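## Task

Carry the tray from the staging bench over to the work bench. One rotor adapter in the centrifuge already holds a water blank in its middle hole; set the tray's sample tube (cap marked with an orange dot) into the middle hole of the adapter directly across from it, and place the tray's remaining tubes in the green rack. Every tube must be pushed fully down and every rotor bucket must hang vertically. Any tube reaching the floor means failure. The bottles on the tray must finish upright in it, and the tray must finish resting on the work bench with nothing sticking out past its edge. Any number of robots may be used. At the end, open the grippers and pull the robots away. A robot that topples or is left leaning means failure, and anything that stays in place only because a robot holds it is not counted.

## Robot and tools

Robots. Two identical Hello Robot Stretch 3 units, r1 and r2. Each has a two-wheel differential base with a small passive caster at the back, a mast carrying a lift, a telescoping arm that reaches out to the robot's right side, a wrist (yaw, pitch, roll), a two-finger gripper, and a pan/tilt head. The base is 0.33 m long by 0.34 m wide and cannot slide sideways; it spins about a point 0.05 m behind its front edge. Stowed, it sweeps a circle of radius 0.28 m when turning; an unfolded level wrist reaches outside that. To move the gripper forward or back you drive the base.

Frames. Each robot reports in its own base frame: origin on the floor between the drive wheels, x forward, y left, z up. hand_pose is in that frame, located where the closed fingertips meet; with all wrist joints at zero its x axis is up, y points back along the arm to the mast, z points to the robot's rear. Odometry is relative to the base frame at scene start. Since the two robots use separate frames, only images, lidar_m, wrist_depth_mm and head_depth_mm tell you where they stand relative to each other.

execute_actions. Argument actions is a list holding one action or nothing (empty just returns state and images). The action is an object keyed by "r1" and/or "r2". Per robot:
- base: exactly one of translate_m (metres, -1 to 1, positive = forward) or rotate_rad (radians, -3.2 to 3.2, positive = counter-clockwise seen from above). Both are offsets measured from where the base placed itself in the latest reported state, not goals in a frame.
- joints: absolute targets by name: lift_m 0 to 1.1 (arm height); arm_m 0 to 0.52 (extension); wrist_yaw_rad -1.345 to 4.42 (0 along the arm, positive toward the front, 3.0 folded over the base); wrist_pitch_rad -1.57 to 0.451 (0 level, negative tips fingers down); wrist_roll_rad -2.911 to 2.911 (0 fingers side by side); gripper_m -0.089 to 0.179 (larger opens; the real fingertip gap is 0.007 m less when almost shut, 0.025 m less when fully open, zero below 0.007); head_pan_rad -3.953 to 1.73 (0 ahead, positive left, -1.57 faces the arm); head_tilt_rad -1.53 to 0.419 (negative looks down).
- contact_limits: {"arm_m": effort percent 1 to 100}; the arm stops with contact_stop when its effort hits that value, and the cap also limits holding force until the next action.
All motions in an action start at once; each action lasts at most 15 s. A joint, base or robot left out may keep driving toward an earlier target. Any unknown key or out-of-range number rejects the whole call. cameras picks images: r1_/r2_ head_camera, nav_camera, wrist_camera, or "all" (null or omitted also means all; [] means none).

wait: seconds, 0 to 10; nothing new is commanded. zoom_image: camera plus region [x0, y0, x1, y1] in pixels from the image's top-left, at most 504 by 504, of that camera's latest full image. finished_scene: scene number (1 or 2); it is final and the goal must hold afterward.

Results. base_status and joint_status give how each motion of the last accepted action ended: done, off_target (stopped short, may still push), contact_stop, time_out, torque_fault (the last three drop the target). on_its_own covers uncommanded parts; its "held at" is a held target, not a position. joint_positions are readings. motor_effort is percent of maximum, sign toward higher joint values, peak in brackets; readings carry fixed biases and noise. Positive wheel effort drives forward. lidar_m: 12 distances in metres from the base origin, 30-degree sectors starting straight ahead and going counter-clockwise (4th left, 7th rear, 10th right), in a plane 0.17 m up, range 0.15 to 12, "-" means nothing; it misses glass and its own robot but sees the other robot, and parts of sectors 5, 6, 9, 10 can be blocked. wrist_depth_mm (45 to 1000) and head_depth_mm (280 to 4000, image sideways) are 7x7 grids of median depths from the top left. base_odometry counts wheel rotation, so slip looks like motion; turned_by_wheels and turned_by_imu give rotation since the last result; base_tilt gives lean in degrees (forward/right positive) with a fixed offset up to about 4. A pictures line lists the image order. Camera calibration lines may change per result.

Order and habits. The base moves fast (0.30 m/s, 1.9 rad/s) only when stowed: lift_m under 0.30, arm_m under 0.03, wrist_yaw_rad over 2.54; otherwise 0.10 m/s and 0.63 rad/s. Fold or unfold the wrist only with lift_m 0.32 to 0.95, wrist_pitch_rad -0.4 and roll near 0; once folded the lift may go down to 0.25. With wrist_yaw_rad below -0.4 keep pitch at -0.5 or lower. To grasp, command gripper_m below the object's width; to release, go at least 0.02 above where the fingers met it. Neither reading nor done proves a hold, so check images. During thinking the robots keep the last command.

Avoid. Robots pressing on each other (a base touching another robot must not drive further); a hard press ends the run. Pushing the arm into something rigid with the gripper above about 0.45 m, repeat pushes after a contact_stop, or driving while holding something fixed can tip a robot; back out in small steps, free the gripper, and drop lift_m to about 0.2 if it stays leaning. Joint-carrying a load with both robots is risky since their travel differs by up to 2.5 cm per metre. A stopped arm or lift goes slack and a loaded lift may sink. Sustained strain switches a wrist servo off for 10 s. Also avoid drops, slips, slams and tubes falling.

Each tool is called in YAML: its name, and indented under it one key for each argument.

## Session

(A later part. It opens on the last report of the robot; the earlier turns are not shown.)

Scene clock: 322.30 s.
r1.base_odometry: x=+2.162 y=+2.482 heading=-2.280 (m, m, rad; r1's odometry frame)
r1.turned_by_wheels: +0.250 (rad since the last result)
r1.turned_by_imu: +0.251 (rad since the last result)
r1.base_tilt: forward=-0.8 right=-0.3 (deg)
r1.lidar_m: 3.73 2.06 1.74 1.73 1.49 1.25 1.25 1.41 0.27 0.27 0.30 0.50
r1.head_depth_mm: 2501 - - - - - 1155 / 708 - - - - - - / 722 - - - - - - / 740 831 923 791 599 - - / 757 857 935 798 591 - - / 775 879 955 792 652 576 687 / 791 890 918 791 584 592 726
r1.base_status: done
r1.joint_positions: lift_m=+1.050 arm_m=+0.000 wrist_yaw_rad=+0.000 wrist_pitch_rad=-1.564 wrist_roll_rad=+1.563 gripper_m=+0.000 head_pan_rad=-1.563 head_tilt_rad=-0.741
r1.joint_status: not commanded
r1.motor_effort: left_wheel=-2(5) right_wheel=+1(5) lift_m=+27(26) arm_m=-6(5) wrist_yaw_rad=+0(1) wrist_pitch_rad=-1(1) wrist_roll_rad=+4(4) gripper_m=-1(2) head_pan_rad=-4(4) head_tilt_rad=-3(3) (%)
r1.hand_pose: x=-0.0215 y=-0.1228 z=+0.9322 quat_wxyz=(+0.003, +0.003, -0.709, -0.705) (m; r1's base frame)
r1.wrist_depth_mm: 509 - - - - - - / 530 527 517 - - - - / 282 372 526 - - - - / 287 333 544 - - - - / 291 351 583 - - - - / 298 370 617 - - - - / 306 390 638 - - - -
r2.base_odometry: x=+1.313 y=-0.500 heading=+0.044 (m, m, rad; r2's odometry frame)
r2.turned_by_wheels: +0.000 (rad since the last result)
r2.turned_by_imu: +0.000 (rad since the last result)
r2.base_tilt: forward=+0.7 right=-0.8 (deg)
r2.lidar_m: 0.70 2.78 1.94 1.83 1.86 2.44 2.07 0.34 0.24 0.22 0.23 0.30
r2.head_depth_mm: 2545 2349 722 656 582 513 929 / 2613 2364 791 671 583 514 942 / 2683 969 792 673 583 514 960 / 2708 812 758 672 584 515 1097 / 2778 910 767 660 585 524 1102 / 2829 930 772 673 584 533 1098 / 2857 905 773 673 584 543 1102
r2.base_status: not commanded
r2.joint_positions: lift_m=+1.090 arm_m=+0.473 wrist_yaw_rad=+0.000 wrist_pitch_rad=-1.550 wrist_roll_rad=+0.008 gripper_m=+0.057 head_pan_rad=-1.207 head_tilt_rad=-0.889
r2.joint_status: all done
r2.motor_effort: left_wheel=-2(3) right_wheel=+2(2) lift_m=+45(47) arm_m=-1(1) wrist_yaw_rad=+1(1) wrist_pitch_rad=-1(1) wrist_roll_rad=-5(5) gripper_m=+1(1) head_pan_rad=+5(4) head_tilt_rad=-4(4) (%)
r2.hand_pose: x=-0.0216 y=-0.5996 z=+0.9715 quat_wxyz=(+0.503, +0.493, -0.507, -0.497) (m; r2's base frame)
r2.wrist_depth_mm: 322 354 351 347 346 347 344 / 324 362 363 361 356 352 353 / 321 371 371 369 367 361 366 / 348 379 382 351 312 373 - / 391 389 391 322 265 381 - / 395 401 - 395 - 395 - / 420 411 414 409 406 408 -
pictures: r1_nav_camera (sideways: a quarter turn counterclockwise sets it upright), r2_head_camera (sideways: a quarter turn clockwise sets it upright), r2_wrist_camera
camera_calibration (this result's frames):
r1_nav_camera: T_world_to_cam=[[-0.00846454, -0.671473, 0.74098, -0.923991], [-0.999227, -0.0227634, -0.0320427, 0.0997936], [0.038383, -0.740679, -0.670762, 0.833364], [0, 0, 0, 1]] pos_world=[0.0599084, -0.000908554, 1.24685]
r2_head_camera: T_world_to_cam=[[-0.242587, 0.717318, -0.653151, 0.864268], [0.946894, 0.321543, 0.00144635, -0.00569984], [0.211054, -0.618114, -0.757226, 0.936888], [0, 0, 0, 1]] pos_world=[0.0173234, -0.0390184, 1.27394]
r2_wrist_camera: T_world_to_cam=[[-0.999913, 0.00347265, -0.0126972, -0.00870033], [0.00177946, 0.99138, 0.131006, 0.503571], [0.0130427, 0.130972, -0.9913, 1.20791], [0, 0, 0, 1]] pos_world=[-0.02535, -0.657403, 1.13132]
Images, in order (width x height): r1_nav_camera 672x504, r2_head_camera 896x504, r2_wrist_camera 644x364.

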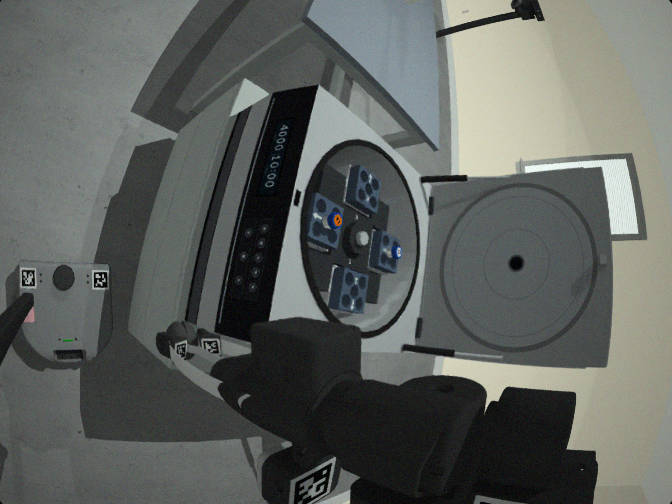

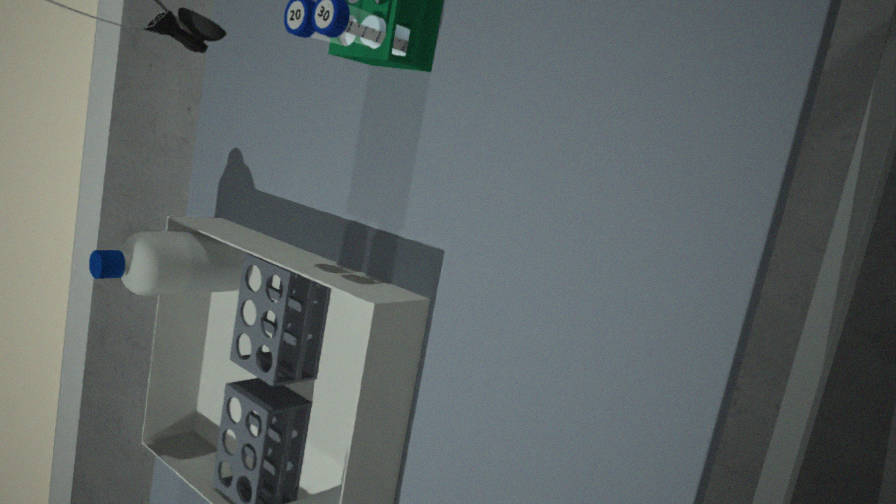

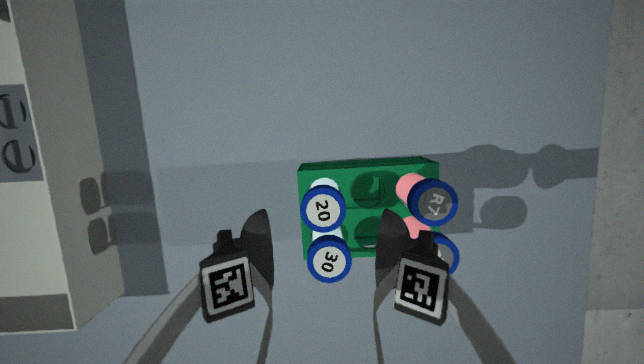

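execute_actions:
  actions:
    - {"r2":{"joints":{"arm_m":0},"base":{"rotate_rad":0.15}},"r1":{"base":{"translate_m":0.9}}}
  cameras: []

execute_actions:
  actions:
    - {"r2":{"base":{"translate_m":0.3}},"r1":{"base":{"translate_m":0.3}}}
  cameras: []

execute_actions:
  actions:
    - {"r2":{"base":{"rotate_rad":0.6}}}
  cameras: []

execute_actions:
  actions:
    - {"r2":{"base":{"translate_m":0.6}}}
  cameras: ["r2_nav_camera","r1_nav_camera"]

Scene clock: 333.77 s.
r1.base_odometry: x=+1.576 y=+1.798 heading=-2.280 (m, m, rad; r1's odometry frame)
r1.turned_by_wheels: +0.000 (rad since the last result)
r1.turned_by_imu: +0.005 (rad since the last result)
r1.base_tilt: forward=-0.8 right=-0.2 (deg)
r1.lidar_m: 3.27 1.81 1.54 1.53 1.74 2.14 1.00 0.55 0.50 1.15 1.30 1.43
r1.head_depth_mm: 2695 - - - - - 1049 / 2756 - - - - - - / 2824 - - - - - - / 2887 3102 1025 802 756 - - / 2949 3182 1020 797 1481 - - / 3004 3267 1009 791 1509 1345 1173 / 3102 3351 1003 785 1538 1338 1172
r1.base_status: done
r1.joint_positions: lift_m=+1.050 arm_m=+0.000 wrist_yaw_rad=+0.000 wrist_pitch_rad=-1.564 wrist_roll_rad=+1.563 gripper_m=+0.000 head_pan_rad=-1.563 head_tilt_rad=-0.741
r1.joint_status: not commanded
r1.motor_effort: left_wheel=-2(3) right_wheel=+2(4) lift_m=+27(26) arm_m=-6(6) wrist_yaw_rad=+0(0) wrist_pitch_rad=-1(1) wrist_roll_rad=+4(4) gripper_m=-1(1) head_pan_rad=-4(5) head_tilt_rad=-4(3) (%)
r1.hand_pose: x=-0.0215 y=-0.1228 z=+0.9322 quat_wxyz=(+0.003, +0.003, -0.709, -0.705) (m; r1's base frame)
r1.wrist_depth_mm: - - - - - - - / - - - - - - - / - - - - - - - / - - - - - - - / - - - - - - - / - - - - - - - / - - - - - - -
r2.base_odometry: x=+1.313 y=-0.500 heading=+0.194 (m, m, rad; r2's odometry frame)
r2.turned_by_wheels: +0.150 (rad since the last result)
r2.turned_by_imu: +0.151 (rad since the last result)
r2.base_tilt: forward=+0.8 right=-0.8 (deg)
r2.lidar_m: 1.68 2.40 1.86 1.82 1.94 2.85 2.07 0.29 0.23 0.22 0.24 0.35
r2.head_depth_mm: 2571 2362 812 657 - - 1095 / 2674 912 792 672 593 506 945 / 2712 823 753 672 583 518 963 / 2803 929 772 669 583 523 1096 / 2914 921 790 673 584 534 1094 / 2935 941 723 675 585 1040 1117 / 2948 976 731 676 585 1206 1134
r2.base_status: done
r2.joint_positions: lift_m=+1.090 arm_m=+0.000 wrist_yaw_rad=+0.001 wrist_pitch_rad=-1.550 wrist_roll_rad=+0.005 gripper_m=+0.057 head_pan_rad=-1.207 head_tilt_rad=-0.889
r2.joint_status: all done
r2.motor_effort: left_wheel=-3(10) right_wheel=+2(11) lift_m=+46(46) arm_m=-1(3) wrist_yaw_rad=-1(0) wrist_pitch_rad=-1(1) wrist_roll_rad=-4(5) gripper_m=+0(1) head_pan_rad=+5(4) head_tilt_rad=-4(4) (%)
r2.hand_pose: x=-0.0216 y=-0.1266 z=+0.9715 quat_wxyz=(+0.504, +0.493, -0.506, -0.496) (m; r2's base frame)
r2.wrist_depth_mm: 356 353 353 351 348 349 345 / 368 364 364 358 358 352 358 / - - - 366 365 367 365 / - - - - - - - / - - - - - - - / - - - - - - - / - - - - - - -
pictures: none
No camera images: the call's "cameras" was empty. Leave "cameras" out to get every camera's image.

Scene clock: 337.83 s.
r1.base_odometry: x=+1.381 y=+1.571 heading=-2.280 (m, m, rad; r1's odometry frame)
r1.turned_by_wheels: +0.000 (rad since the last result)
r1.turned_by_imu: +0.002 (rad since the last result)
r1.base_tilt: forward=-0.7 right=-0.3 (deg)
r1.lidar_m: 3.11 1.72 1.47 1.46 1.66 2.43 1.15 0.67 0.66 1.21 1.38 1.19
r1.head_depth_mm: 2754 - - - - - 1152 / 2836 - - - - - - / 2887 - - - - - - / 2970 3179 1027 800 1561 - - / 2919 1607 946 797 1587 - - / 3094 3301 933 795 1590 1348 1174 / 3179 1379 950 812 1573 1340 1169
r1.base_status: done
r1.joint_positions: lift_m=+1.050 arm_m=+0.000 wrist_yaw_rad=+0.000 wrist_pitch_rad=-1.564 wrist_roll_rad=+1.563 gripper_m=+0.000 head_pan_rad=-1.563 head_tilt_rad=-0.741
r1.joint_status: not commanded
r1.motor_effort: left_wheel=-2(2) right_wheel=+1(5) lift_m=+26(26) arm_m=-5(6) wrist_yaw_rad=+0(0) wrist_pitch_rad=-1(1) wrist_roll_rad=+4(4) gripper_m=-1(2) head_pan_rad=-5(4) head_tilt_rad=-3(4) (%)
r1.hand_pose: x=-0.0215 y=-0.1228 z=+0.9322 quat_wxyz=(+0.003, +0.003, -0.709, -0.705) (m; r1's base frame)
r1.wrist_depth_mm: - - - - - - - / - - - - - - - / - - - - - - - / - - - - - - - / - - - - - - - / - - - - - - - / - - - - - - -
r2.base_odometry: x=+1.607 y=-0.442 heading=+0.193 (m, m, rad; r2's odometry frame)
r2.turned_by_wheels: +0.000 (rad since the last result)
r2.turned_by_imu: +0.000 (rad since the last result)
r2.base_tilt: forward=+0.8 right=-0.9 (deg)
r2.lidar_m: 2.90 2.37 1.83 1.80 1.92 2.80 2.39 0.33 0.25 0.25 0.27 0.39
r2.head_depth_mm: 2594 882 756 642 - - 1093 / 2697 906 732 644 594 506 1116 / 2703 969 638 660 582 523 1032 / 2808 972 795 672 583 541 1095 / 2935 970 794 673 584 1201 1099 / 3020 976 797 674 585 1246 1131 / 3048 977 796 674 596 1228 1136
r2.base_status: done
r2.joint_positions: lift_m=+1.090 arm_m=+0.000 wrist_yaw_rad=+0.001 wrist_pitch_rad=-1.550 wrist_roll_rad=+0.005 gripper_m=+0.057 head_pan_rad=-1.207 head_tilt_rad=-0.889
r2.joint_status: not commanded
r2.motor_effort: left_wheel=-4(6) right_wheel=+2(8) lift_m=+45(45) arm_m=-1(1) wrist_yaw_rad=+0(0) wrist_pitch_rad=-1(1) wrist_roll_rad=-4(4) gripper_m=+0(0) head_pan_rad=+5(5) head_tilt_rad=-4(4) (%)
r2.hand_pose: x=-0.0216 y=-0.1266 z=+0.9715 quat_wxyz=(+0.504, +0.493, -0.506, -0.496) (m; r2's base frame)
r2.wrist_depth_mm: 357 354 354 352 350 345 347 / - 361 361 358 355 353 356 / - - - - - - 367 / - - - - - - - / - - - - - - - / - - - - - - - / - - - - - - -
pictures: none
No camera images: the call's "cameras" was empty. Leave "cameras" out to get every camera's image.

Scene clock: 339.73 s.
r1.base_odometry: x=+1.381 y=+1.571 heading=-2.280 (m, m, rad; r1's odometry frame)
r1.turned_by_wheels: +0.000 (rad since the last result)
r1.turned_by_imu: +0.000 (rad since the last result)
r1.base_tilt: forward=-0.8 right=-0.3 (deg)
r1.lidar_m: 3.10 1.73 1.47 1.46 1.66 2.43 1.15 0.67 0.66 1.22 1.38 1.19
r1.head_depth_mm: 2748 - - - - - 1156 / 2798 - - - - - - / 2876 - - - - - - / 2892 3168 1024 800 1556 - - / 2952 1555 948 795 1596 - - / 3010 3298 933 791 1588 1342 1171 / 3171 1386 946 811 1574 1342 1168
r1.base_status: not commanded
r1.joint_positions: lift_m=+1.050 arm_m=+0.000 wrist_yaw_rad=+0.000 wrist_pitch_rad=-1.564 wrist_roll_rad=+1.563 gripper_m=+0.000 head_pan_rad=-1.563 head_tilt_rad=-0.741
r1.joint_status: not commanded
r1.motor_effort: left_wheel=-2(3) right_wheel=+1(1) lift_m=+27(27) arm_m=-6(5) wrist_yaw_rad=+0(0) wrist_pitch_rad=-1(2) wrist_roll_rad=+4(4) gripper_m=-1(1) head_pan_rad=-4(5) head_tilt_rad=-3(4) (%)
r1.hand_pose: x=-0.0215 y=-0.1228 z=+0.9322 quat_wxyz=(+0.003, +0.003, -0.709, -0.705) (m; r1's base frame)
r1.wrist_depth_mm: - - - - - - - / - - - - - - - / - - - - - - - / - - - - - - - / - - - - - - - / - - - - - - - / - - - - - - -
r2.base_odometry: x=+1.607 y=-0.442 heading=+0.793 (m, m, rad; r2's odometry frame)
r2.turned_by_wheels: +0.600 (rad since the last result)
r2.turned_by_imu: +0.604 (rad since the last result)
r2.base_tilt: forward=+0.8 right=-0.8 (deg)
r2.lidar_m: 2.22 1.81 1.80 1.98 3.12 0.61 0.31 0.25 0.25 0.27 0.43 2.91
r2.head_depth_mm: 3036 965 814 656 - - 1094 / 3010 967 794 671 593 1222 1098 / 1281 968 792 671 594 1277 1099 / 1228 968 794 673 1412 1223 1130 / 1180 971 796 1215 1357 1264 1135 / 1121 1135 864 1583 1439 1264 1132 / 1005 1326 1809 1655 1438 1269 1133
r2.base_status: done
r2.joint_positions: lift_m=+1.090 arm_m=+0.000 wrist_yaw_rad=+0.001 wrist_pitch_rad=-1.550 wrist_roll_rad=+0.005 gripper_m=+0.057 head_pan_rad=-1.207 head_tilt_rad=-0.889
r2.joint_status: not commanded
r2.motor_effort: left_wheel=-4(9) right_wheel=+3(8) lift_m=+45(45) arm_m=-1(1) wrist_yaw_rad=+0(1) wrist_pitch_rad=-1(1) wrist_roll_rad=-4(4) gripper_m=+0(0) head_pan_rad=+5(5) head_tilt_rad=-4(4) (%)
r2.hand_pose: x=-0.0216 y=-0.1266 z=+0.9715 quat_wxyz=(+0.504, +0.493, -0.506, -0.496) (m; r2's base frame)
r2.wrist_depth_mm: - - - 351 348 346 347 / - - - - 355 357 354 / - - - - 367 363 363 / - - - - - 377 368 / - - - - - - 384 / - - - - - - 398 / - - - - - - -
pictures: none
No camera images: the call's "cameras" was empty. Leave "cameras" out to get every camera's image.

Scene clock: 346.80 s.
r1.base_odometry: x=+1.381 y=+1.571 heading=-2.280 (m, m, rad; r1's odometry frame)
r1.turned_by_wheels: +0.000 (rad since the last result)
r1.turned_by_imu: +0.000 (rad since the last result)
r1.base_tilt: forward=-0.7 right=-0.3 (deg)
r1.lidar_m: 3.10 1.73 1.47 1.47 1.66 2.43 1.15 0.67 0.66 1.22 1.38 1.18
r1.head_depth_mm: 2731 - - - - - 1151 / 2738 - - - - - - / 2856 - - - - - - / 2942 3169 1024 802 1560 - - / 3004 3220 948 795 1591 - - / 3089 3297 935 792 1591 1349 1167 / 3141 1380 948 811 1571 1329 1163
r1.base_status: not commanded
r1.joint_positions: lift_m=+1.050 arm_m=+0.000 wrist_yaw_rad=+0.000 wrist_pitch_rad=-1.564 wrist_roll_rad=+1.563 gripper_m=+0.000 head_pan_rad=-1.563 head_tilt_rad=-0.741
r1.joint_status: not commanded
r1.motor_effort: left_wheel=-2(1) right_wheel=+1(1) lift_m=+26(26) arm_m=-6(6) wrist_yaw_rad=+0(0) wrist_pitch_rad=-1(1) wrist_roll_rad=+4(4) gripper_m=-1(2) head_pan_rad=-4(4) head_tilt_rad=-3(3) (%)
r1.hand_pose: x=-0.0215 y=-0.1228 z=+0.9322 quat_wxyz=(+0.003, +0.003, -0.709, -0.705) (m; r1's base frame)
r1.wrist_depth_mm: - - - - - - - / - - - - - - - / - - - - - - - / - - - - - - - / - - - - - - - / - - - - - - - / - - - - - - -
r2.base_odometry: x=+2.028 y=-0.015 heading=+0.793 (m, m, rad; r2's odometry frame)
r2.turned_by_wheels: +0.000 (rad since the last result)
r2.turned_by_imu: +0.001 (rad since the last result)
r2.base_tilt: forward=+0.7 right=-0.8 (deg)
r2.lidar_m: 1.75 1.43 1.42 1.56 2.45 2.90 0.78 0.64 0.63 0.70 1.21 2.44
r2.head_depth_mm: 816 976 1109 1234 - - 1093 / 864 1045 1155 1315 1453 1247 1128 / 973 1204 1348 1542 1433 1271 1108 / 1206 1411 1618 1652 1431 1258 1134 / 2440 2381 1948 1650 1428 1263 1132 / 2307 2362 1959 1655 1434 1265 1132 / 2196 2324 1951 1651 1432 1266 1131
r2.base_status: done
r2.joint_positions: lift_m=+1.090 arm_m=+0.000 wrist_yaw_rad=+0.001 wrist_pitch_rad=-1.550 wrist_roll_rad=+0.005 gripper_m=+0.057 head_pan_rad=-1.207 head_tilt_rad=-0.889
r2.joint_status: not commanded
r2.motor_effort: left_wheel=-4(6) right_wheel=+3(7) lift_m=+45(45) arm_m=-1(1) wrist_yaw_rad=+0(0) wrist_pitch_rad=-1(1) wrist_roll_rad=-4(4) gripper_m=+1(0) head_pan_rad=+5(5) head_tilt_rad=-5(4) (%)
r2.hand_pose: x=-0.0216 y=-0.1266 z=+0.9715 quat_wxyz=(+0.504, +0.493, -0.506, -0.496) (m; r2's base frame)
r2.wrist_depth_mm: - - - - - - - / - - - - - - - / - - - - - - - / - - - - - - - / - - - - - - - / - - - - - - - / - - - - - - -
pictures: r1_nav_camera (sideways: a quarter turn counterclockwise sets it upright), r2_nav_camera (sideways: a quarter turn counterclockwise sets it upright)
camera_calibration (this result's frames):
r1_nav_camera: T_world_to_cam=[[-0.00846438, -0.671473, 0.74098, -0.923991], [-0.999227, -0.0227636, -0.0320427, 0.0997936], [0.0383832, -0.740679, -0.670762, 0.833364], [0, 0, 0, 1]] pos_world=[0.0599084, -0.000908542, 1.24685]
r2_nav_camera: T_world_to_cam=[[0.288363, -0.6965, 0.657065, -0.817478], [-0.920491, -0.390633, -0.0101055, 0.0702038], [0.263709, -0.601908, -0.753766, 0.939135], [0, 0, 0, 1]] pos_world=[0.052694, 0.023323, 1.24573]
Images, in order (width x height): r1_nav_camera 672x504, r2_nav_camera 672x504.

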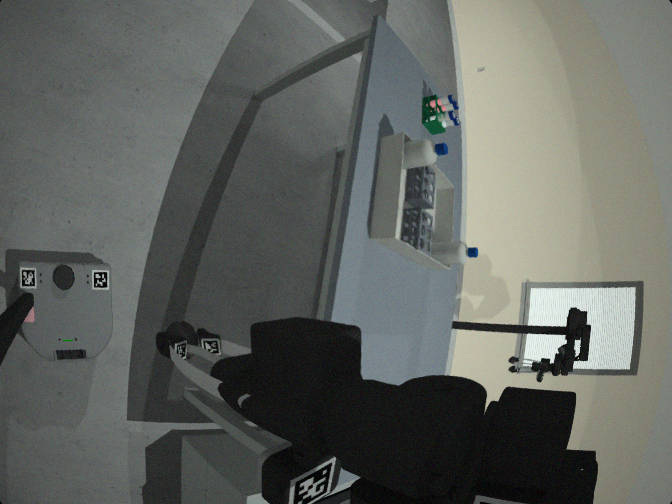

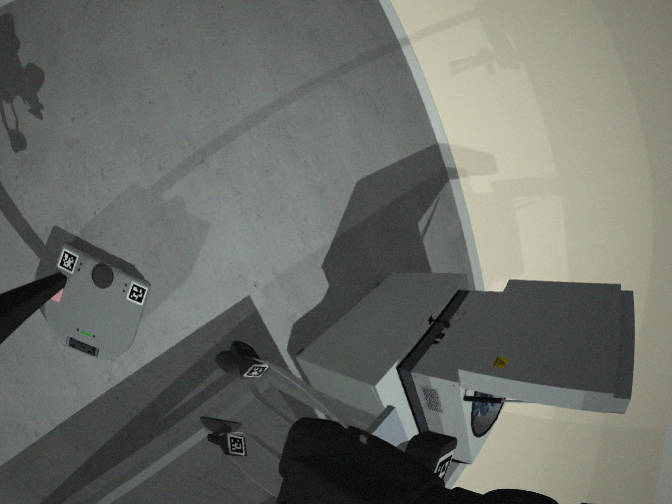

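finished_scene:
  scene: 2

The scene is finished: the task was done.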